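# Transfer 96-well plate from bench B1 to nest N1

## Task

Pick up the 96-well plate at bench spot B1 and put it into plate nest N1 so that it lies flat within the nest's locating features and its A1 well is at the nest corner labelled A1; then open the gripper(s) and withdraw the robot from the plate.

## Robot and tools

Robot: two arms, left_arm and right_arm, each with a two-finger gripper. Looking from behind the arms, B1 (where the plate starts) is on the right and N1 (the nest) is on the left. The plate has one clipped corner, and well A1 is at that clipped corner; that corner must land at the nest corner marked A1. Loose objects can occasionally get nudged by an outside disturbance.

Frame: every pose uses one scene frame. Its origin is on the table surface midway between the arms; +x points away from the arms across the table, +z is up, and left_arm sits toward +y. The names left/right refer to arms, not to image sides. Reported hand positions can be somewhat off, more so at long reach. Arm bases may be tilted; mounting plates and the metal frame behind the arms are fixed obstacles.

Gripper axes: fingers extend along the gripper's +z; they open and close along its y. The reported position is the point midway between the finger pads, roughly 1 cm short of the tips.

The 16-number row (used by execute_actions rows and by move target): always all 16, even when one arm is idle. Numbers 1-8 are left_arm: x, y, z in metres, then quaternion qw, qx, qy, qz (w first), then opening. Numbers 9-16 are the same eight for right_arm. Position and quaternion are absolute targets in the scene frame, not offsets. Opening runs from -1 (closed) to +1 (fully open, 0.094 m). An idle arm should get exactly its last reported position and quaternion every call, plus its intended opening. To keep a gripper's orientation steady, repeat the same commanded quaternion rather than copying the slightly drifted reported one.

Tools:
- execute_actions {"actions": [...], "pictures": bool}. An empty list just reports state. One action {"rows": [[16 numbers], ...], "steps": n} runs up to 15 control steps of 1/30 s (default 15), one row per step, last row repeated if rows run out. One wait {"steps": n} (up to 300) sends nothing and returns n steps after the previous result, counting your reply time. A call is refused, with nothing sent, if a target lies more than 0.6 m from that arm's last reported position along any of its gripper's axes.
- move {"target": [16 numbers], "speed": m/s}. Drives each gripper in a straight line to its absolute target; speed 0.002 to 0.5 (default 0.25), rotation capped at twice that in rad/s. Both paths finish together, taking 0.5 to 10 s; anything longer stops at 10 s short of target. Openings are sent at the start. Paths ignore obstacles and the other arm, and the hand lags, may wander, and can overshoot speed when the arm is near full stretch. Its result adds a move: line giving how it ended (done, off_target, moving, held, fault) and which limits acted, and each gripper's distance to its target. If only one arm is named, the other finished fine. limits=paced: the target sent was clipped; limits=held: a safety check blocked some steps, after which the arm may suddenly go fast.
- wait {"seconds": 0-10}: lets time pass without new commands.
- zoom_image {"camera": name, "region": [x0, y0, x1, y1]}: enlarged crop of the latest image, pixel coordinates from top-left, at most 504x504. Cameras: cam_head_left and cam_head_right (896x504), cam_left_wrist and cam_right_wrist (504x504, fisheye). Calibration is given per camera; small errors are possible.
Replying without any tool call also ends things.

Controller behaviour: each step the commanded pose is limited to 70 mm and 16 degrees from the measured pose; position wins over orientation if both can't be met. After an action ends, an arm only continues to its last clipped pose, so check the result and send the remainder. Joint friction can leave the hand up to about 31 mm from the command, and tiny commands may not move it. Joint ranges (rad): waist -2.618 to 3.054, shoulder 0 to 3.142, elbow 0 to 3.142, wrist pitch -1.571 to 1.571, wrist yaw -1.571 to 1.571, wrist roll -2.094 to 2.094; elbows never fully straighten.

Result lines: the state line shows each gripper's pose as left_arm: ... | right_arm: .... grip_measured is the actual finger opening on the command scale (the final Joint positions value is it in metres), with a fixed per-gripper error up to about 1 mm. "Hand target" gives the pose the controller is currently driving toward. "pose unreachable" means the clearance check altered or blocked a named arm's command; HELD marks steps where a row was not (fully) sent. FAULT and OVER-TEMPERATURE FAULT lines report stops. MOTOR HOT appears at 75 °C; 90 °C halts that arm for 10 s, 100 °C makes it drop everything and fall.

Grasping: command an opening about 0.03 under grip_measured for a firm hold, less of a gap for a lighter one. Pad force caps near 50-62 N (less for parts under about 2 mm thick), with a brief spike on contact.



Avoid: dropping the plate from more than a few millimetres, knocking anything off the table, fast or deep contacts (speed and overshoot past contact raise force), and the arms striking or pushing each other.

Each tool is called after "Call:" as name(argument=value, ...), one argument or row to a line, values as JSON.

## Session

Call:
execute_actions(
  actions=[],
)

Scene clock: 0.00 s of 13200.00 s.
left_arm: end_effector_position=(+0.4577, +0.3077, +0.2388) grip_measured=+1.000 end_effector_quat_wxyz=(+0.013, -0.613, +0.786, -0.082) | right_arm: end_effector_position=(+0.0208, -0.5783, +0.1324) grip_measured=+1.000 end_effector_quat_wxyz=(+0.053, +0.994, +0.067, +0.070)
Joint positions: left_arm=[ 0.084  1.56   1.765 -1.138  0.048 -1.413  0.094] | right_arm=[-2.021  1.646  0.569 -0.59  -0.665  1.071  0.094]
Joint velocities: left_arm=[ 0.022  0.007 -0.022  0.037 -0.022  0.022  0.   ] | right_arm=[ 0.002  0.002  0.007  0.007 -0.022 -0.007  0.   ]
Motor temperatures (°C, as the motors report them): left_arm=[20 19 20 18 21 19] | right_arm=[17 20 18 21 17 19]
Hand target (left_arm): +0.458, +0.308, +0.239; +0.013, -0.613, +0.786, -0.082
Hand target (right_arm): +0.021, -0.578, +0.132; +0.053, +0.994, +0.067, +0.070

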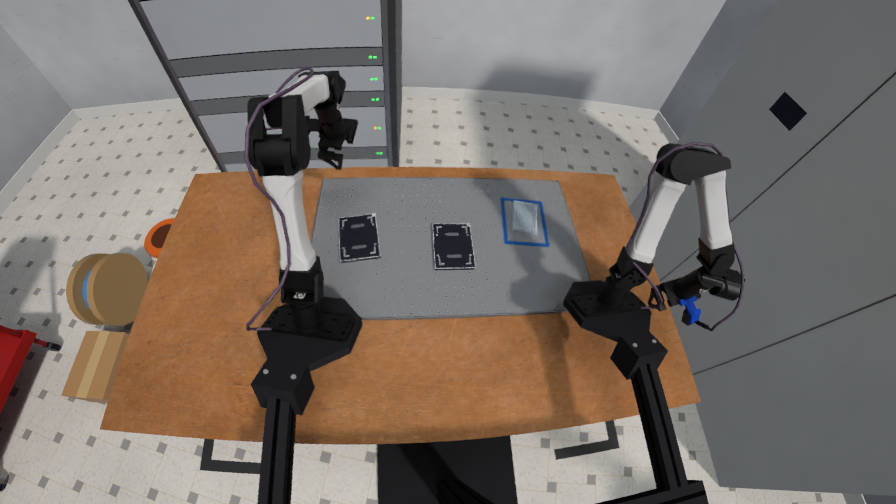

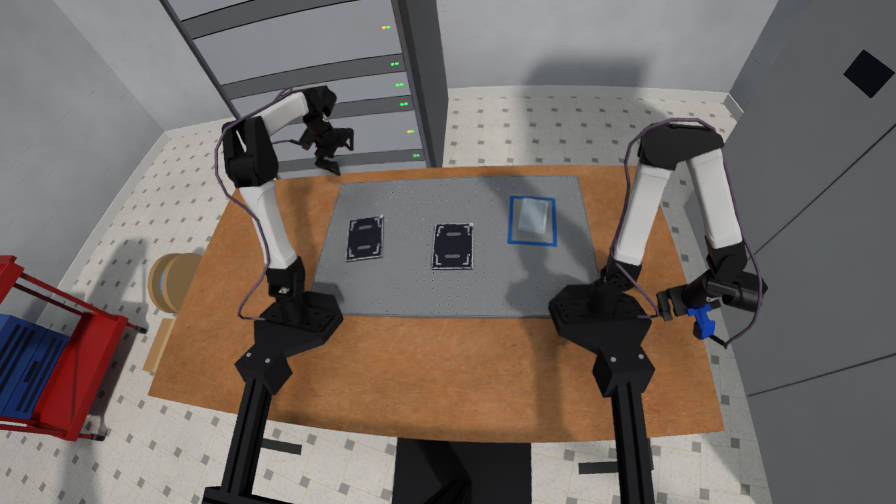

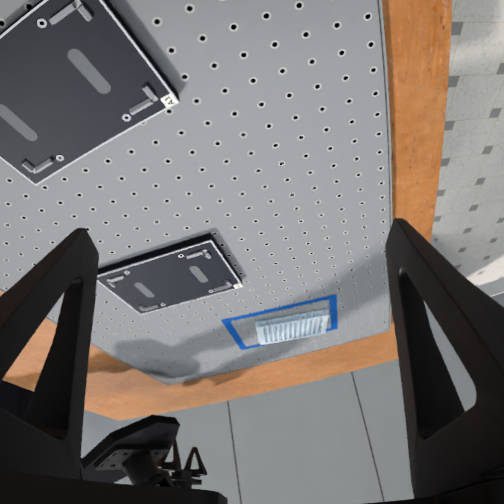

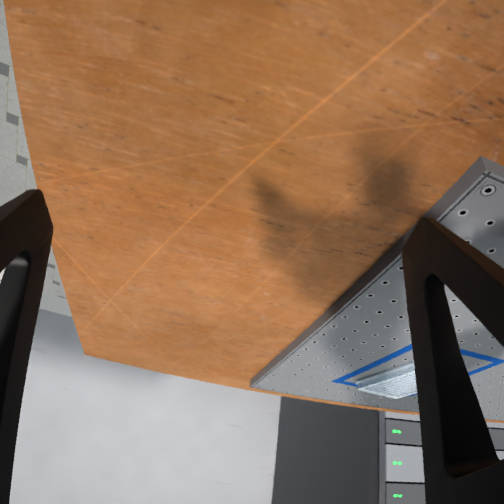

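Call:
zoom_image(
  camera="cam_head_left",
  region=[320, 180, 580, 290],
)

Call:
zoom_image(
  camera="cam_head_right",
  region=[320, 180, 580, 290],
)

Region (320, 180, 580, 290) of cam_head_left's 896x504 image, scaled by 1.938, with more detail than that image has; it fills the top 213 rows of this view, and the rest is white.

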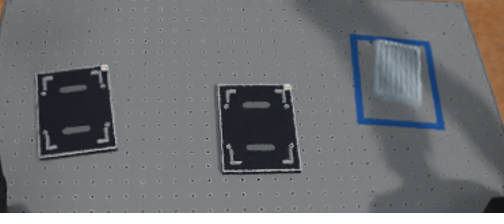

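Region (320, 180, 580, 290) of cam_head_right's 896x504 image, scaled by 1.938, with more detail than that image has; it fills the top 213 rows of this view, and the rest is white.

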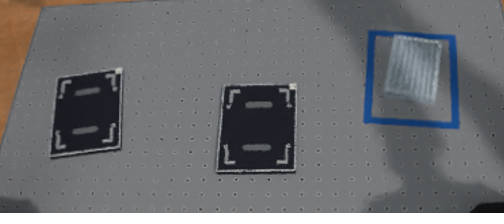

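Call:
zoom_image(
  camera="cam_left_wrist",
  region=[0, 0, 360, 360],
)

Call:
move(
  target=[0.4577,0.3077,0.2388,0.013,-0.613,0.786,-0.082,1,0.33,-0.273,0.2,0,1,0,0,1],
)

Region (0, 0, 360, 360) of cam_left_wrist's 504x504 image, scaled by 1.400, with more detail than that image has.

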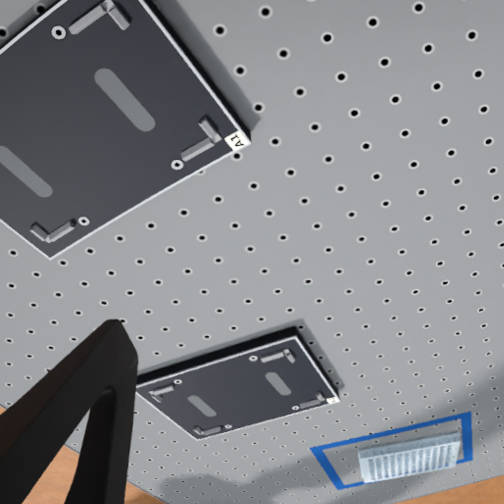

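Scene clock: 10.47 s of 13200.00 s.
left_arm: end_effector_position=(+0.4577, +0.3077, +0.2388) grip_measured=+1.000 end_effector_quat_wxyz=(+0.013, -0.613, +0.786, -0.082) | right_arm: end_effector_position=(+0.3269, -0.2820, +0.2046) grip_measured=+1.000 end_effector_quat_wxyz=(-0.349, +0.842, +0.394, +0.119)
Joint positions: left_arm=[ 0.084  1.56   1.765 -1.138  0.048 -1.413  0.094] | right_arm=[-0.194  1.284  1.056 -1.025 -0.735  2.094  0.094]
Joint velocities: left_arm=[-0.017 -0.007  0.002  0.007  0.051 -0.007  0.   ] | right_arm=[ 0.007 -0.002  0.002 -0.037  0.007  0.037  0.   ]
Motor temperatures (°C, as the motors report them): left_arm=[20 22 22 19 21 19] | right_arm=[18 21 19 21 17 19]
Hand target (left_arm): +0.458, +0.308, +0.239; +0.013, -0.613, +0.786, -0.082
Hand target (right_arm): +0.327, -0.281, +0.198; -0.354, +0.843, +0.392, +0.099
Off the commanded pose (left_arm): 0.000 m, 0 deg.
Off the commanded pose (right_arm): 0.011 m, 65 deg; orientation clipped at the last step of the last action.
joint sent to its limit (right arm) — the command would take joint 6 (wrist roll) past its upper limit, so that joint was sent only as far as its limit.
After step 90, 4.77 s passed at rest.
move: off_target (right_arm); limits=paced
camera_calibration (this result's frames):
cam_right_wrist: T_world_to_cam=[[-0.819156, 0.355672, 0.44998, 0.276348], [0.440792, -0.111605, 0.890644, -0.364695], [0.366997, 0.927923, -0.065355, 0.247594], [0, 0, 0, 1]] pos_world=[0.29626, -0.368739, 0.216644]

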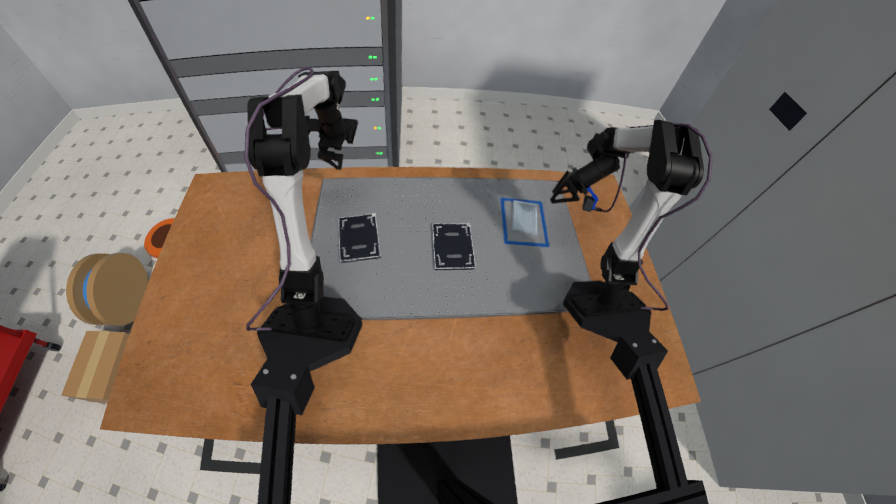

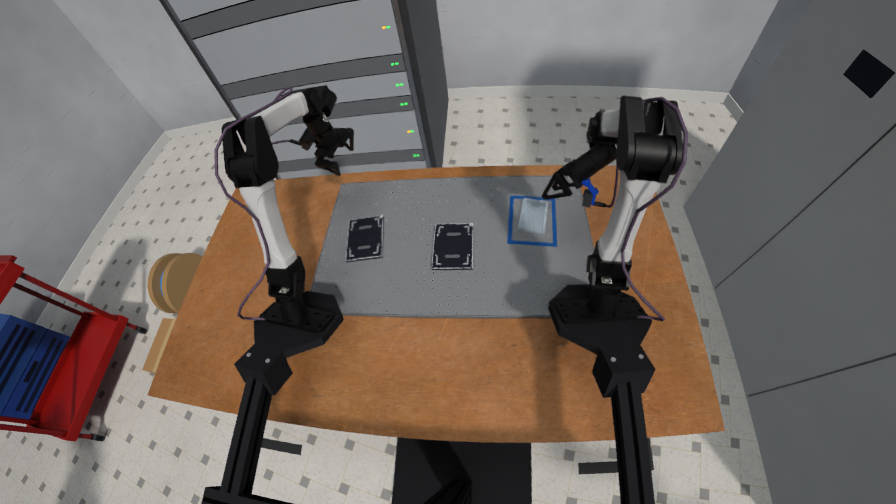

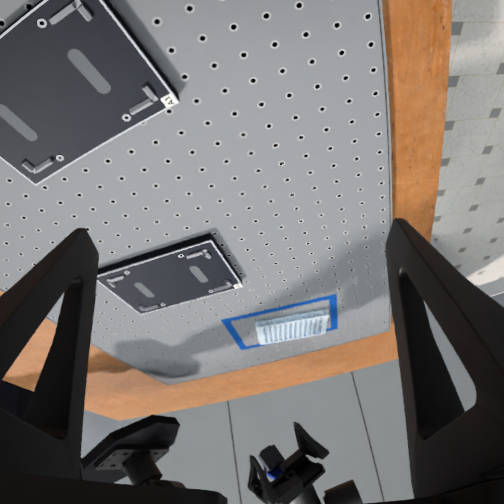

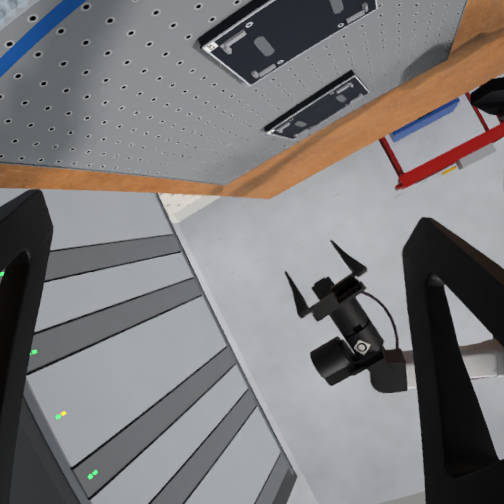

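Call:
move(
  target=[0.4577,0.3077,0.2388,0.013,-0.613,0.786,-0.082,1,0.33,-0.273,0.2,0,0,1,0,1],
)

Scene clock: 17.60 s of 13200.00 s.
left_arm: end_effector_position=(+0.4577, +0.3077, +0.2388) grip_measured=+1.000 end_effector_quat_wxyz=(+0.013, -0.613, +0.786, -0.082) | right_arm: end_effector_position=(+0.3344, -0.2732, +0.1996) grip_measured=+1.000 end_effector_quat_wxyz=(-0.001, +0.007, +1.000, -0.003)
Joint positions: left_arm=[ 0.084  1.56   1.765 -1.138  0.048 -1.413  0.094] | right_arm=[ 0.404  1.274  1.149 -1.019  0.284  0.455  0.094]
Joint velocities: left_arm=[-0.002  0.012 -0.002 -0.051  0.037  0.022  0.   ] | right_arm=[ 0.002 -0.002 -0.027 -0.007  0.095  0.007  0.   ]
Motor temperatures (°C, as the motors report them): left_arm=[20 24 23 19 21 19] | right_arm=[18 22 19 21 17 19]
Hand target (left_arm): +0.458, +0.308, +0.239; +0.013, -0.613, +0.786, -0.082
Hand target (right_arm): +0.330, -0.274, +0.200; +0.004, -0.002, +1.000, -0.004
Off the commanded pose (left_arm): 0.000 m, 0 deg.
Off the commanded pose (right_arm): 0.004 m, 1 deg.
move: done
camera_calibration (this result's frames):
cam_right_wrist: T_world_to_cam=[[0.106259, -0.993905, 0.0293424, -0.312556], [-0.649082, -0.0469784, 0.759267, 0.0458057], [-0.753261, -0.0997245, -0.650118, 0.446958], [0, 0, 0, 1]] pos_world=[0.399619, -0.263926, 0.264968]

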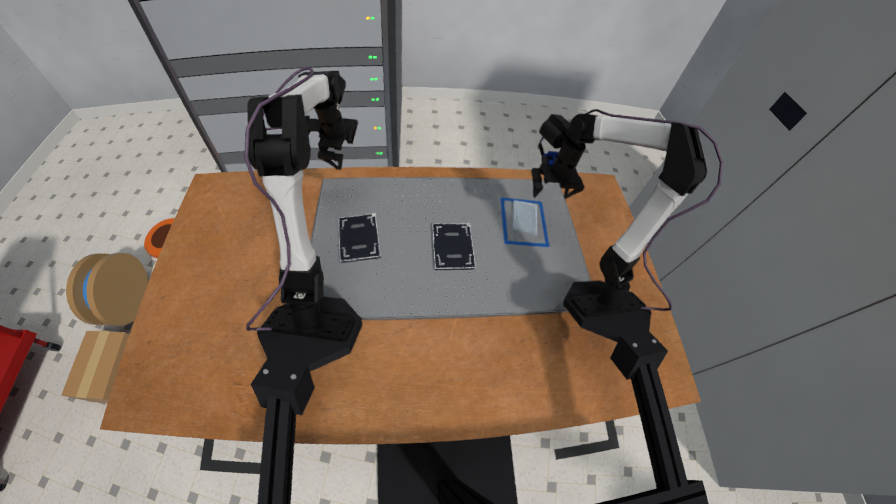

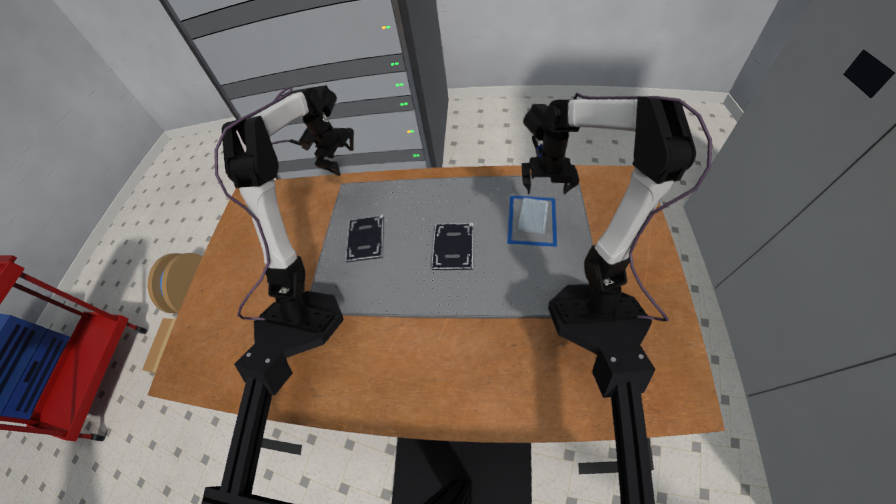

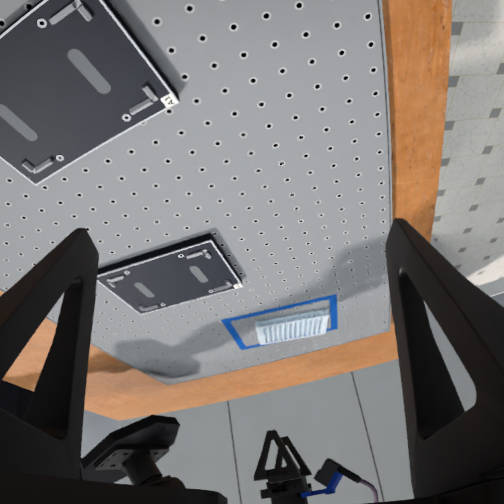

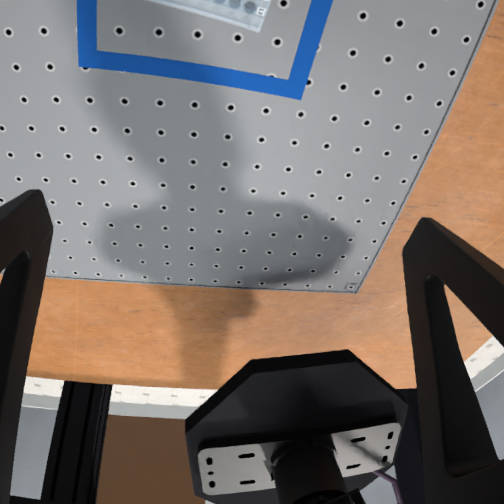

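Call:
move(
  target=[0.4577,0.3077,0.2388,0.013,-0.613,0.786,-0.082,1,0.46,-0.273,0.2,0,0,1,0,1],
)

Scene clock: 21.93 s of 13200.00 s.
left_arm: end_effector_position=(+0.4577, +0.3077, +0.2388) grip_measured=+1.000 end_effector_quat_wxyz=(+0.013, -0.613, +0.786, -0.082) | right_arm: end_effector_position=(+0.4607, -0.2719, +0.2062) grip_measured=+1.000 end_effector_quat_wxyz=(+0.014, +0.003, +1.000, +0.003)
Joint positions: left_arm=[ 0.084  1.56   1.765 -1.138  0.048 -1.413  0.094] | right_arm=[ 0.251  1.663  1.749 -1.162  0.216  0.298  0.094]
Joint velocities: left_arm=[-0.012  0.007  0.002 -0.007 -0.007 -0.007  0.   ] | right_arm=[-0.012  0.002 -0.007 -0.007 -0.066 -0.022  0.   ]
Motor temperatures (°C, as the motors report them): left_arm=[20 25 23 19 21 19] | right_arm=[18 24 20 21 17 19]
Hand target (left_arm): +0.458, +0.308, +0.239; +0.013, -0.613, +0.786, -0.082
Hand target (right_arm): +0.461, -0.273, +0.199; -0.000, +0.001, +1.000, +0.001
Off the commanded pose (left_arm): 0.000 m, 0 deg.
Off the commanded pose (right_arm): 0.006 m, 2 deg.
After step 90, 0.10 s passed at rest.
move: done
camera_calibration (this result's frames):
cam_right_wrist: T_world_to_cam=[[0.113862, -0.993274, 0.0210179, -0.326557], [-0.671027, -0.0612867, 0.738896, 0.133179], [-0.732638, -0.0982358, -0.673492, 0.542199], [0, 0, 0, 1]] pos_world=[0.523785, -0.262935, 0.273624]

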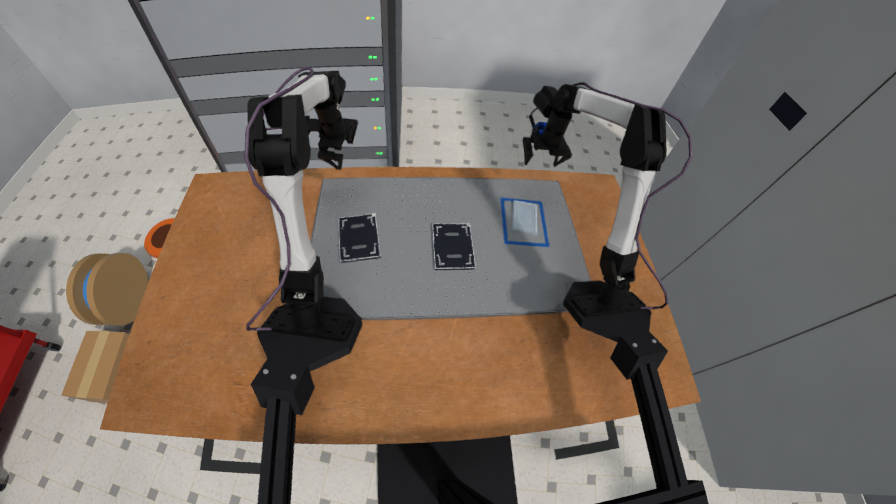

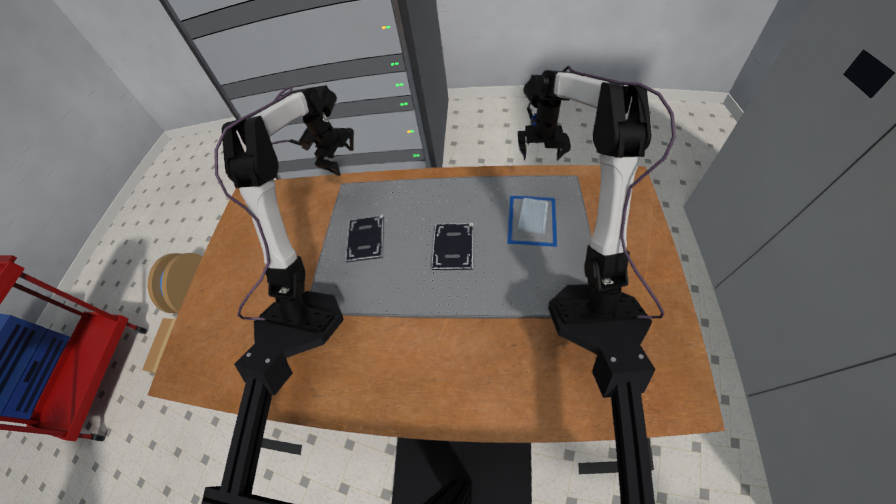

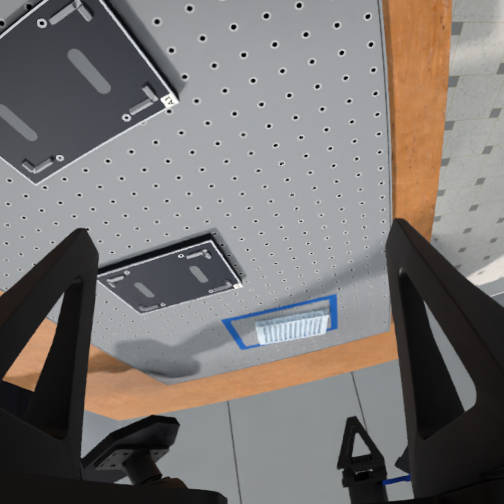

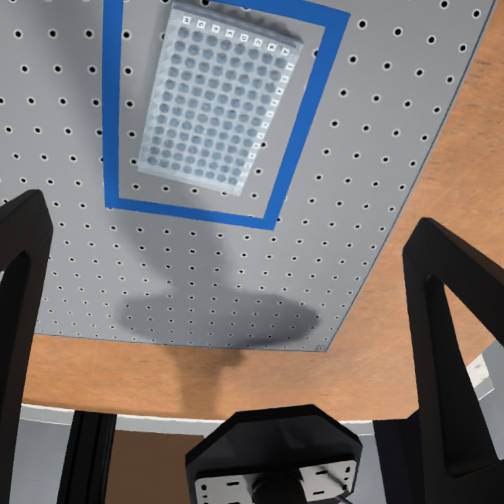

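Call:
move(
  target=[0.4577,0.3077,0.2388,0.013,-0.613,0.786,-0.082,1,0.43,-0.262,0.09,0,0.105,0.995,0,1],
  speed=0.15,
)

Scene clock: 30.40 s of 13200.00 s.
left_arm: end_effector_position=(+0.4577, +0.3077, +0.2388) grip_measured=+1.000 end_effector_quat_wxyz=(+0.013, -0.613, +0.786, -0.082) | right_arm: end_effector_position=(+0.4347, -0.2597, +0.1034) grip_measured=+1.000 end_effector_quat_wxyz=(+0.014, +0.099, +0.995, +0.004)
Joint positions: left_arm=[ 0.084  1.56   1.765 -1.138  0.048 -1.413  0.094] | right_arm=[ 0.244  1.721  1.399 -0.751  0.214  0.482  0.094]
Joint velocities: left_arm=[ 0.007 -0.002 -0.007  0.007 -0.022  0.037  0.   ] | right_arm=[-0.007 -0.012 -0.012 -0.022  0.051  0.037  0.   ]
Motor temperatures (°C, as the motors report them): left_arm=[20 27 24 19 21 19] | right_arm=[18 26 21 21 17 19]
Hand target (left_arm): +0.458, +0.308, +0.239; +0.013, -0.613, +0.786, -0.082
Hand target (right_arm): +0.427, -0.263, +0.091; -0.000, +0.105, +0.994, +0.000
Off the commanded pose (left_arm): 0.000 m, 0 deg.
Off the commanded pose (right_arm): 0.014 m, 2 deg.
After step 90, 4.03 s passed at rest.
move: off_target (right_arm)
camera_calibration (this result's frames):
cam_right_wrist: T_world_to_cam=[[-0.07721, -0.996878, 0.0164911, -0.226675], [-0.671465, 0.0642188, 0.738249, 0.2254], [-0.737003, 0.045927, -0.674327, 0.494554], [0, 0, 0, 1]] pos_world=[0.498334, -0.263156, 0.170828]

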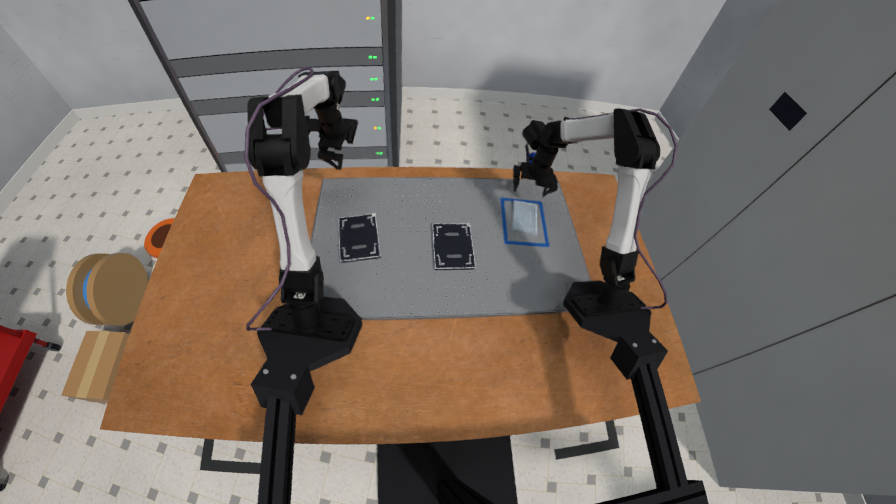

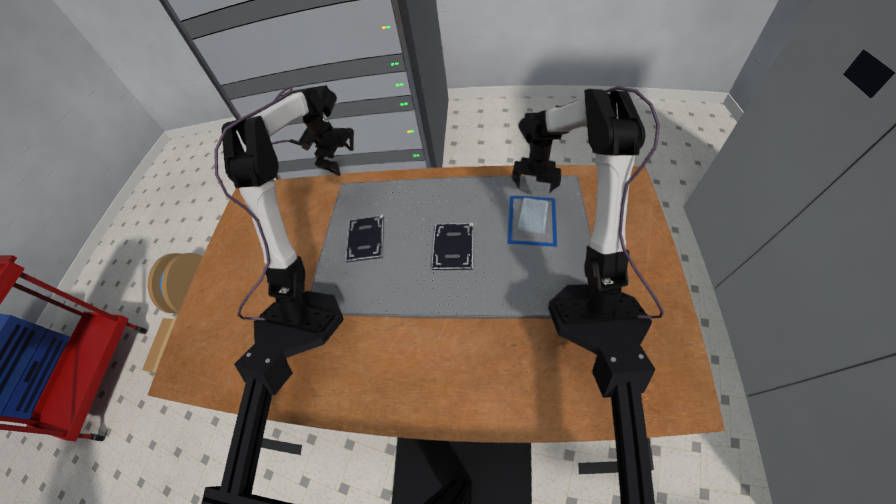

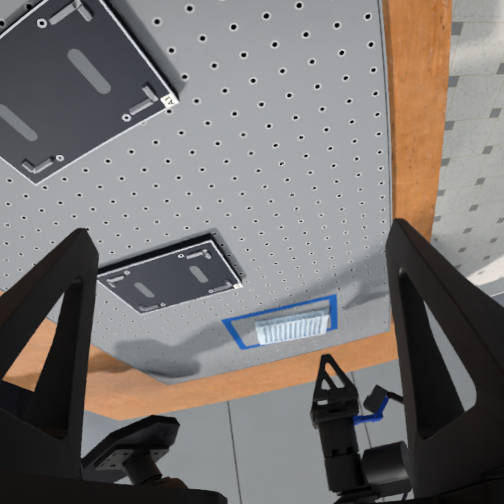

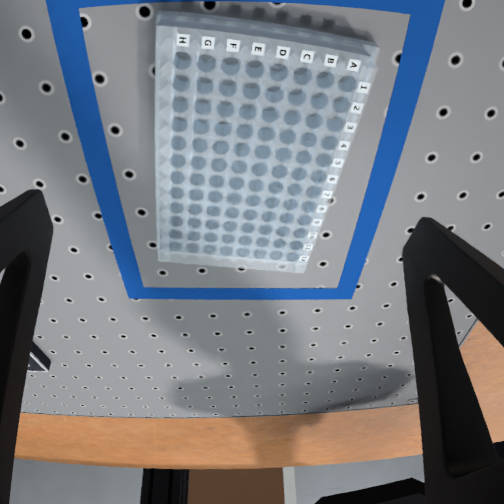

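Call:
move(
  target=[0.4577,0.3077,0.2388,0.013,-0.613,0.786,-0.082,1,0.388,-0.257,0.05,0,0.105,0.995,0,1],
  speed=0.05,
)

Scene clock: 39.90 s of 13200.00 s.
left_arm: end_effector_position=(+0.4577, +0.3077, +0.2388) grip_measured=+1.000 end_effector_quat_wxyz=(+0.013, -0.613, +0.786, -0.082) | right_arm: end_effector_position=(+0.3985, -0.2609, +0.0602) grip_measured=+1.000 end_effector_quat_wxyz=(+0.013, +0.109, +0.994, +0.003)
Joint positions: left_arm=[ 0.084  1.56   1.765 -1.138  0.048 -1.413  0.094] | right_arm=[ 0.244  1.721  1.177 -0.532  0.214  0.503  0.094]
Joint velocities: left_arm=[-0.002  0.017  0.012 -0.007 -0.051 -0.081  0.   ] | right_arm=[-0.012 -0.007 -0.007 -0.051 -0.022  0.022  0.   ]
Motor temperatures (°C, as the motors report them): left_arm=[20 28 25 19 21 19] | right_arm=[18 29 21 21 17 19]
Hand target (left_arm): +0.458, +0.308, +0.239; +0.013, -0.613, +0.786, -0.082
Hand target (right_arm): +0.387, -0.258, +0.052; +0.000, +0.105, +0.995, -0.000
Off the commanded pose (left_arm): 0.000 m, 0 deg.
Off the commanded pose (right_arm): 0.015 m, 2 deg.
After step 90, 4.60 s passed at rest.
move: off_target (right_arm)
camera_calibration (this result's frames):
cam_right_wrist: T_world_to_cam=[[-0.097418, -0.995098, 0.0170209, -0.221509], [-0.667845, 0.0780415, 0.740198, 0.235099], [-0.737898, 0.0607413, -0.672174, 0.442908], [0, 0, 0, 1]] pos_world=[0.462251, -0.265674, 0.127461]

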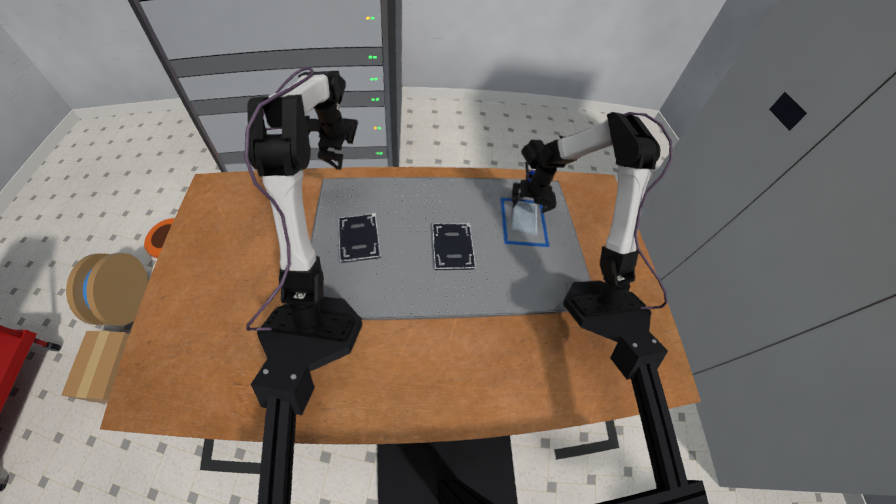

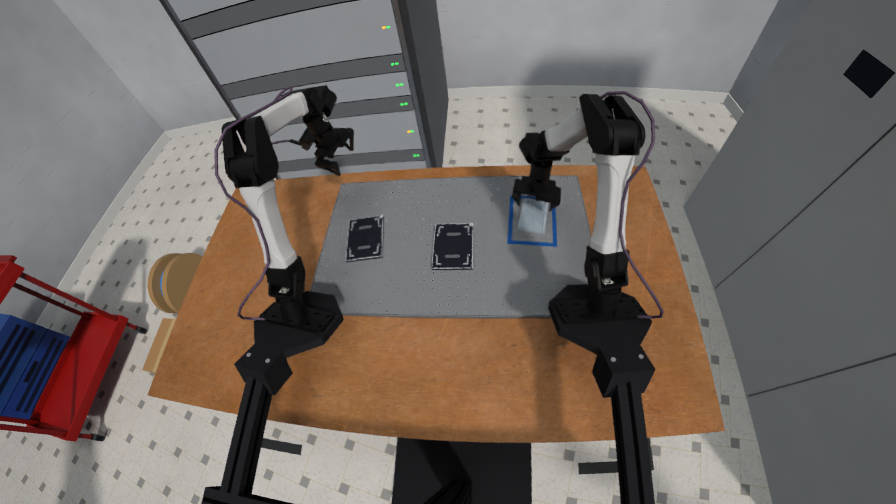

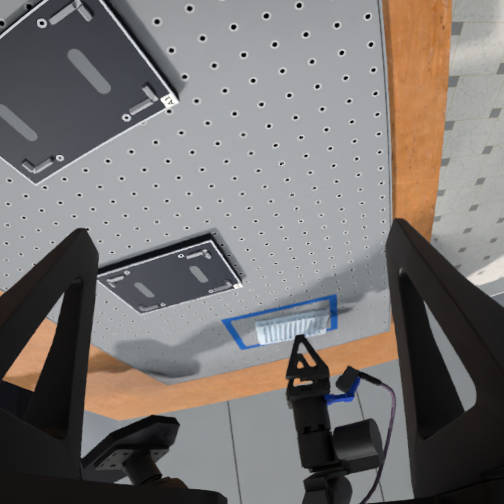

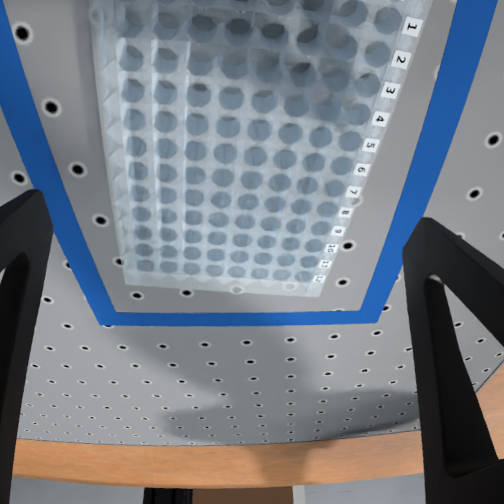

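Call:
move(
  target=[0.4577,0.3077,0.2388,0.013,-0.613,0.786,-0.082,1,0.374,-0.259,0.018,0,0.105,0.995,0,1],
  speed=0.03,
)

Scene clock: 47.20 s of 13200.00 s.
left_arm: end_effector_position=(+0.4577, +0.3077, +0.2388) grip_measured=+1.000 end_effector_quat_wxyz=(+0.013, -0.613, +0.786, -0.082) | right_arm: end_effector_position=(+0.3875, -0.2580, +0.0323) grip_measured=+1.000 end_effector_quat_wxyz=(+0.019, +0.110, +0.994, +0.006)
Joint positions: left_arm=[ 0.084  1.56   1.765 -1.138  0.048 -1.413  0.094] | right_arm=[ 0.244  1.77   1.102 -0.395  0.214  0.503  0.094]
Joint velocities: left_arm=[-0.007 -0.002 -0.007  0.051  0.037 -0.022  0.   ] | right_arm=[-0.007 -0.007 -0.002 -0.007  0.037 -0.022  0.   ]
Motor temperatures (°C, as the motors report them): left_arm=[20 29 25 19 21 19] | right_arm=[18 30 21 21 17 19]
Hand target (left_arm): +0.458, +0.308, +0.239; +0.013, -0.613, +0.786, -0.082
Hand target (right_arm): +0.373, -0.260, +0.020; -0.000, +0.105, +0.994, -0.000
Off the commanded pose (left_arm): 0.000 m, 0 deg.
Off the commanded pose (right_arm): 0.020 m, 2 deg.
After step 90, 2.37 s passed at rest.
move: off_target (right_arm)
camera_calibration (this result's frames):
cam_right_wrist: T_world_to_cam=[[-0.100659, -0.994846, 0.0121877, -0.217754], [-0.676553, 0.0774256, 0.732313, 0.251639], [-0.729482, 0.0654686, -0.680859, 0.414028], [0, 0, 0, 1]] pos_world=[0.450354, -0.263221, 0.100271]

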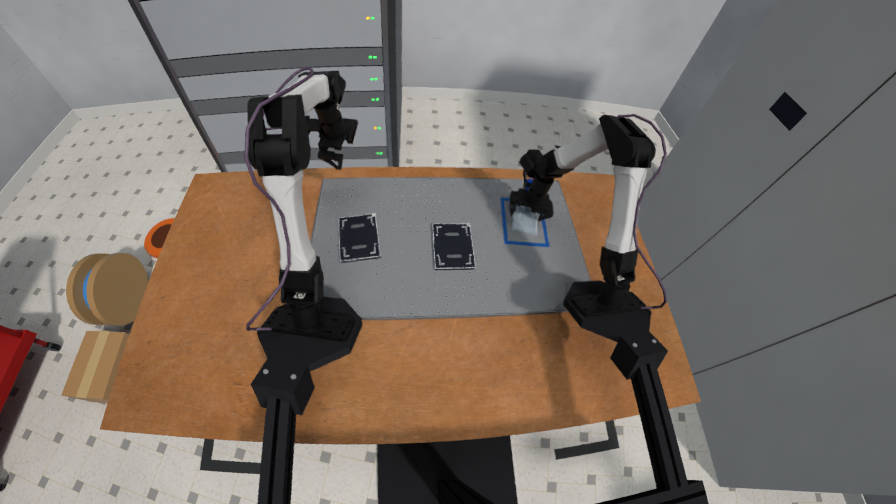

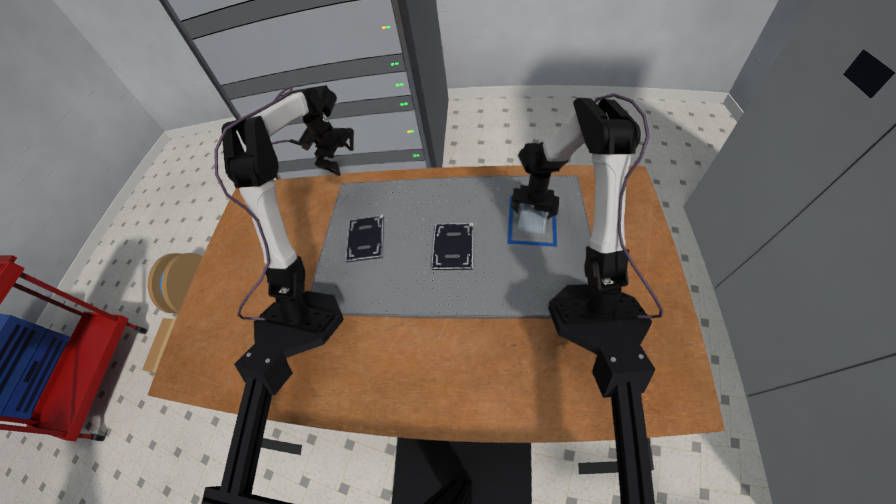

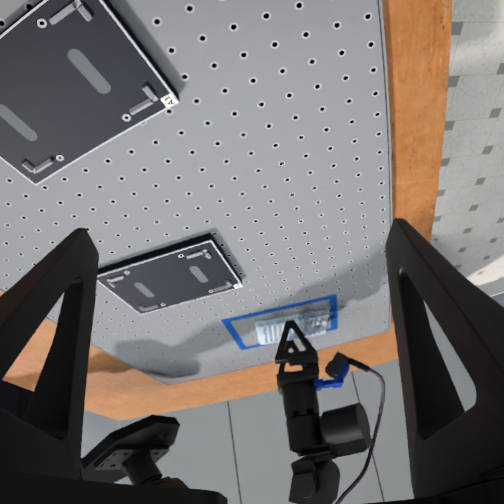

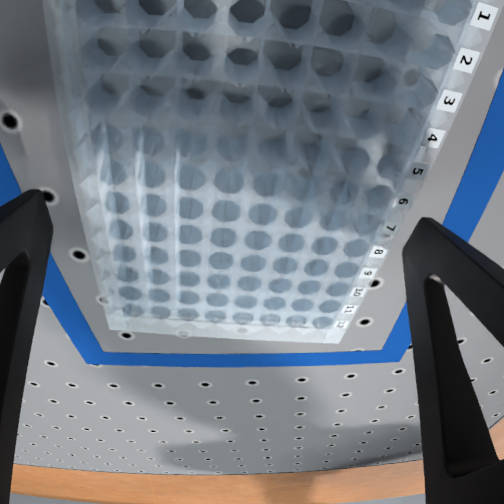

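Call:
move(
  target=[0.4577,0.3077,0.2388,0.013,-0.613,0.786,-0.082,1,0.374,-0.27,0.018,0,0.105,0.995,0,1],
  speed=0.03,
)

Scene clock: 50.27 s of 13200.00 s.
left_arm: end_effector_position=(+0.4577, +0.3077, +0.2388) grip_measured=+1.000 end_effector_quat_wxyz=(+0.013, -0.613, +0.786, -0.082) | right_arm: end_effector_position=(+0.3856, -0.2651, +0.0288) grip_measured=+1.000 end_effector_quat_wxyz=(+0.016, +0.107, +0.994, +0.004)
Joint positions: left_arm=[ 0.084  1.56   1.765 -1.138  0.048 -1.413  0.094] | right_arm=[ 0.224  1.77   1.088 -0.384  0.205  0.48   0.094]
Joint velocities: left_arm=[-0.017 -0.002 -0.002 -0.037 -0.051 -0.007  0.   ] | right_arm=[-0.007  0.012 -0.002  0.022 -0.037 -0.066  0.   ]
Motor temperatures (°C, as the motors report them): left_arm=[20 29 25 19 21 19] | right_arm=[18 31 20 21 17 19]
Hand target (left_arm): +0.458, +0.308, +0.239; +0.013, -0.613, +0.786, -0.082
Hand target (right_arm): +0.373, -0.270, +0.019; -0.000, +0.105, +0.994, +0.000
Off the commanded pose (left_arm): 0.000 m, 0 deg.
Off the commanded pose (right_arm): 0.017 m, 2 deg.
move: off_target (right_arm)
camera_calibration (this result's frames):
cam_right_wrist: T_world_to_cam=[[-0.0935993, -0.995494, 0.0152177, -0.22789], [-0.673422, 0.0745602, 0.735489, 0.251397], [-0.733309, 0.0585933, -0.677366, 0.410357], [0, 0, 0, 1]] pos_world=[0.448884, -0.269652, 0.0965305]

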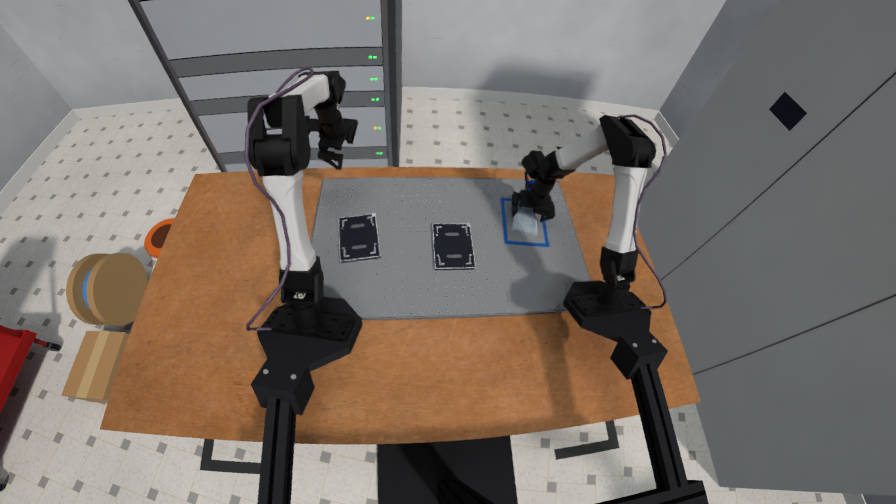

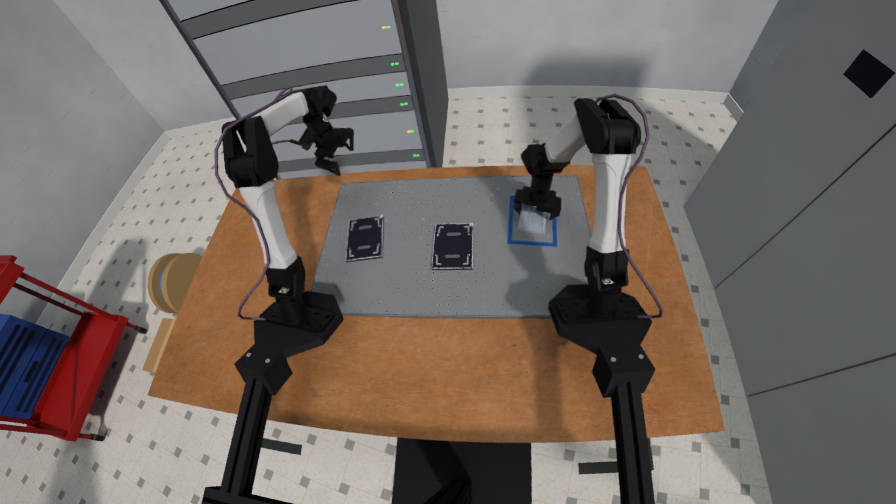

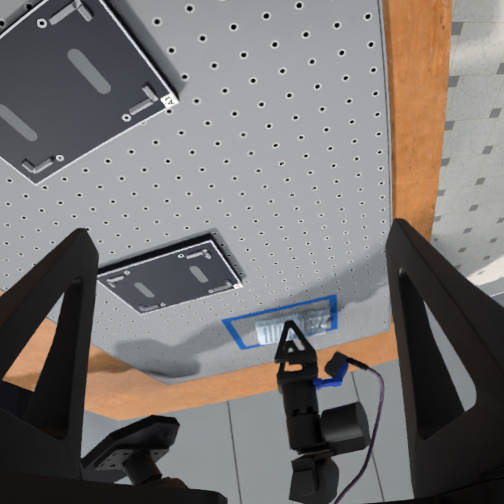

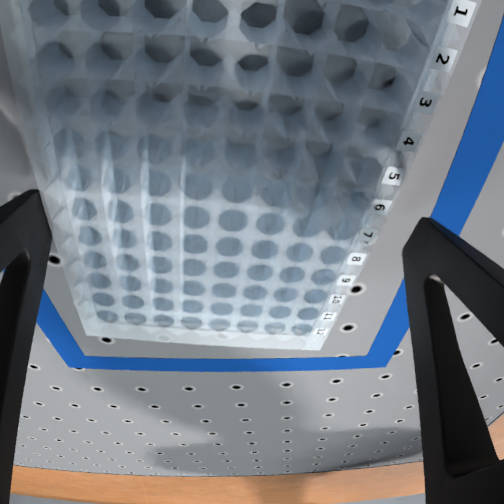

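Call:
move(
  target=[0.4577,0.3077,0.2388,0.013,-0.613,0.786,-0.082,1,0.372,-0.268,0.006,0,0.105,0.995,0,1],
  speed=0.02,
)

Scene clock: 53.60 s of 13200.00 s.
left_arm: end_effector_position=(+0.4577, +0.3077, +0.2388) grip_measured=+1.000 end_effector_quat_wxyz=(+0.013, -0.613, +0.786, -0.082) | right_arm: end_effector_position=(+0.3887, -0.2626, +0.0215) grip_measured=+1.000 end_effector_quat_wxyz=(+0.023, +0.108, +0.994, +0.007)
Joint positions: left_arm=[ 0.084  1.56   1.765 -1.138  0.048 -1.413  0.094] | right_arm=[ 0.224  1.794  1.088 -0.345  0.205  0.479  0.094]
Joint velocities: left_arm=[ 0.007  0.007 -0.002 -0.007  0.037  0.022  0.   ] | right_arm=[-0.007  0.002 -0.022  0.007  0.051  0.066  0.   ]
Motor temperatures (°C, as the motors report them): left_arm=[20 30 25 19 21 19] | right_arm=[18 31 20 21 17 19]
Hand target (left_arm): +0.458, +0.308, +0.239; +0.013, -0.613, +0.786, -0.082
Hand target (right_arm): +0.371, -0.268, +0.007; -0.000, +0.105, +0.994, +0.000
Off the commanded pose (left_arm): 0.000 m, 0 deg.
Off the commanded pose (right_arm): 0.023 m, 3 deg.
move: off_target (right_arm)
camera_calibration (this result's frames):
cam_right_wrist: T_world_to_cam=[[-0.096249, -0.995309, 0.00977036, -0.223839], [-0.683168, 0.0731966, 0.726583, 0.262291], [-0.72389, 0.0632581, -0.687009, 0.40523], [0, 0, 0, 1]] pos_world=[0.450987, -0.267622, 0.0900071]

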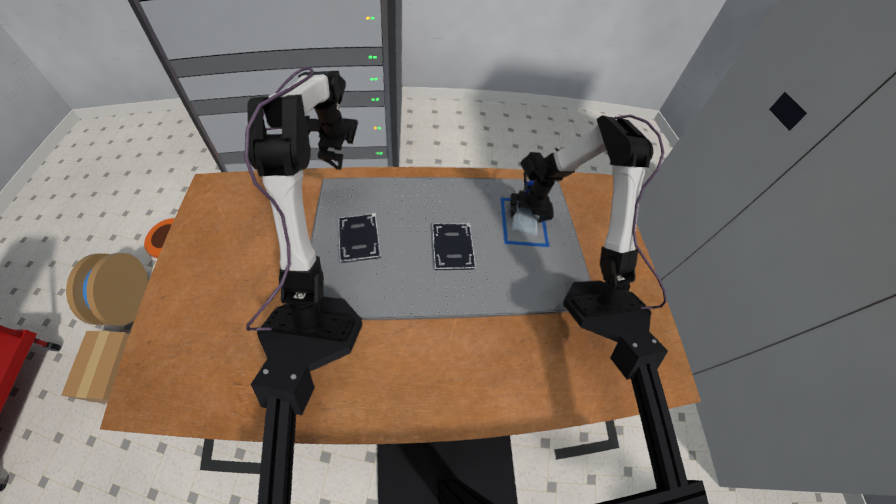

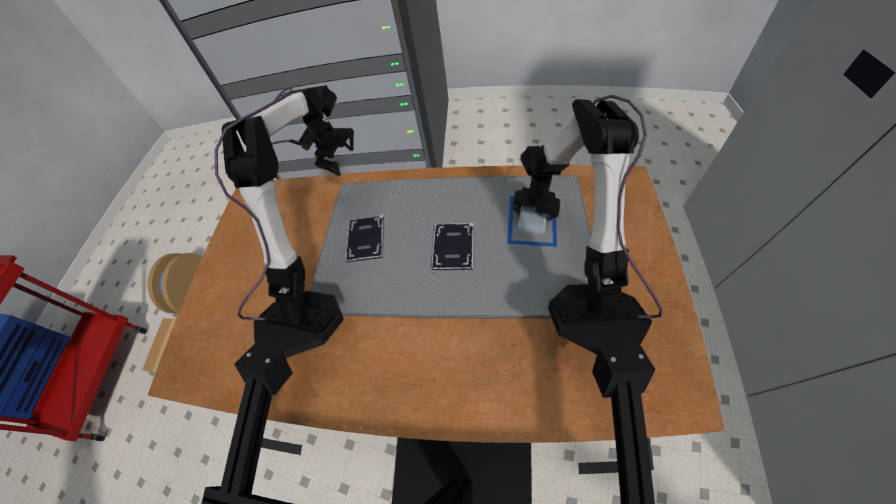

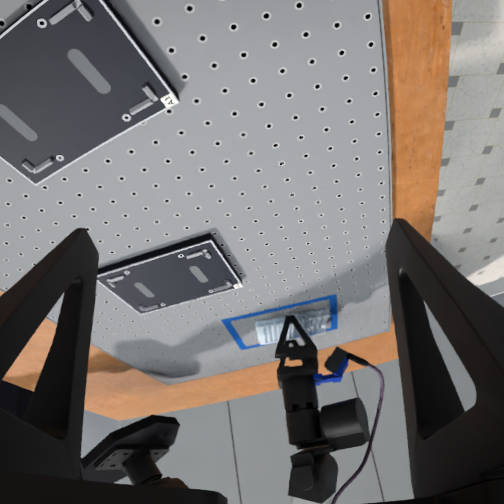

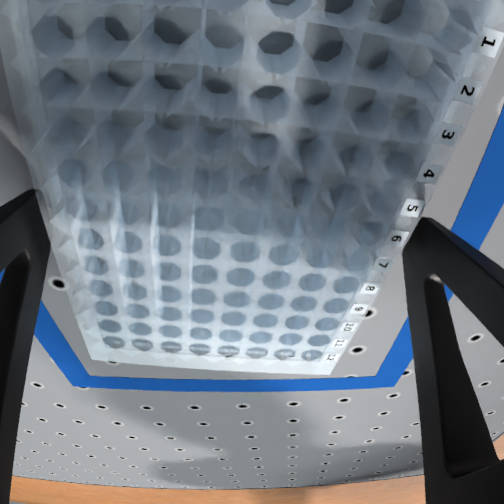

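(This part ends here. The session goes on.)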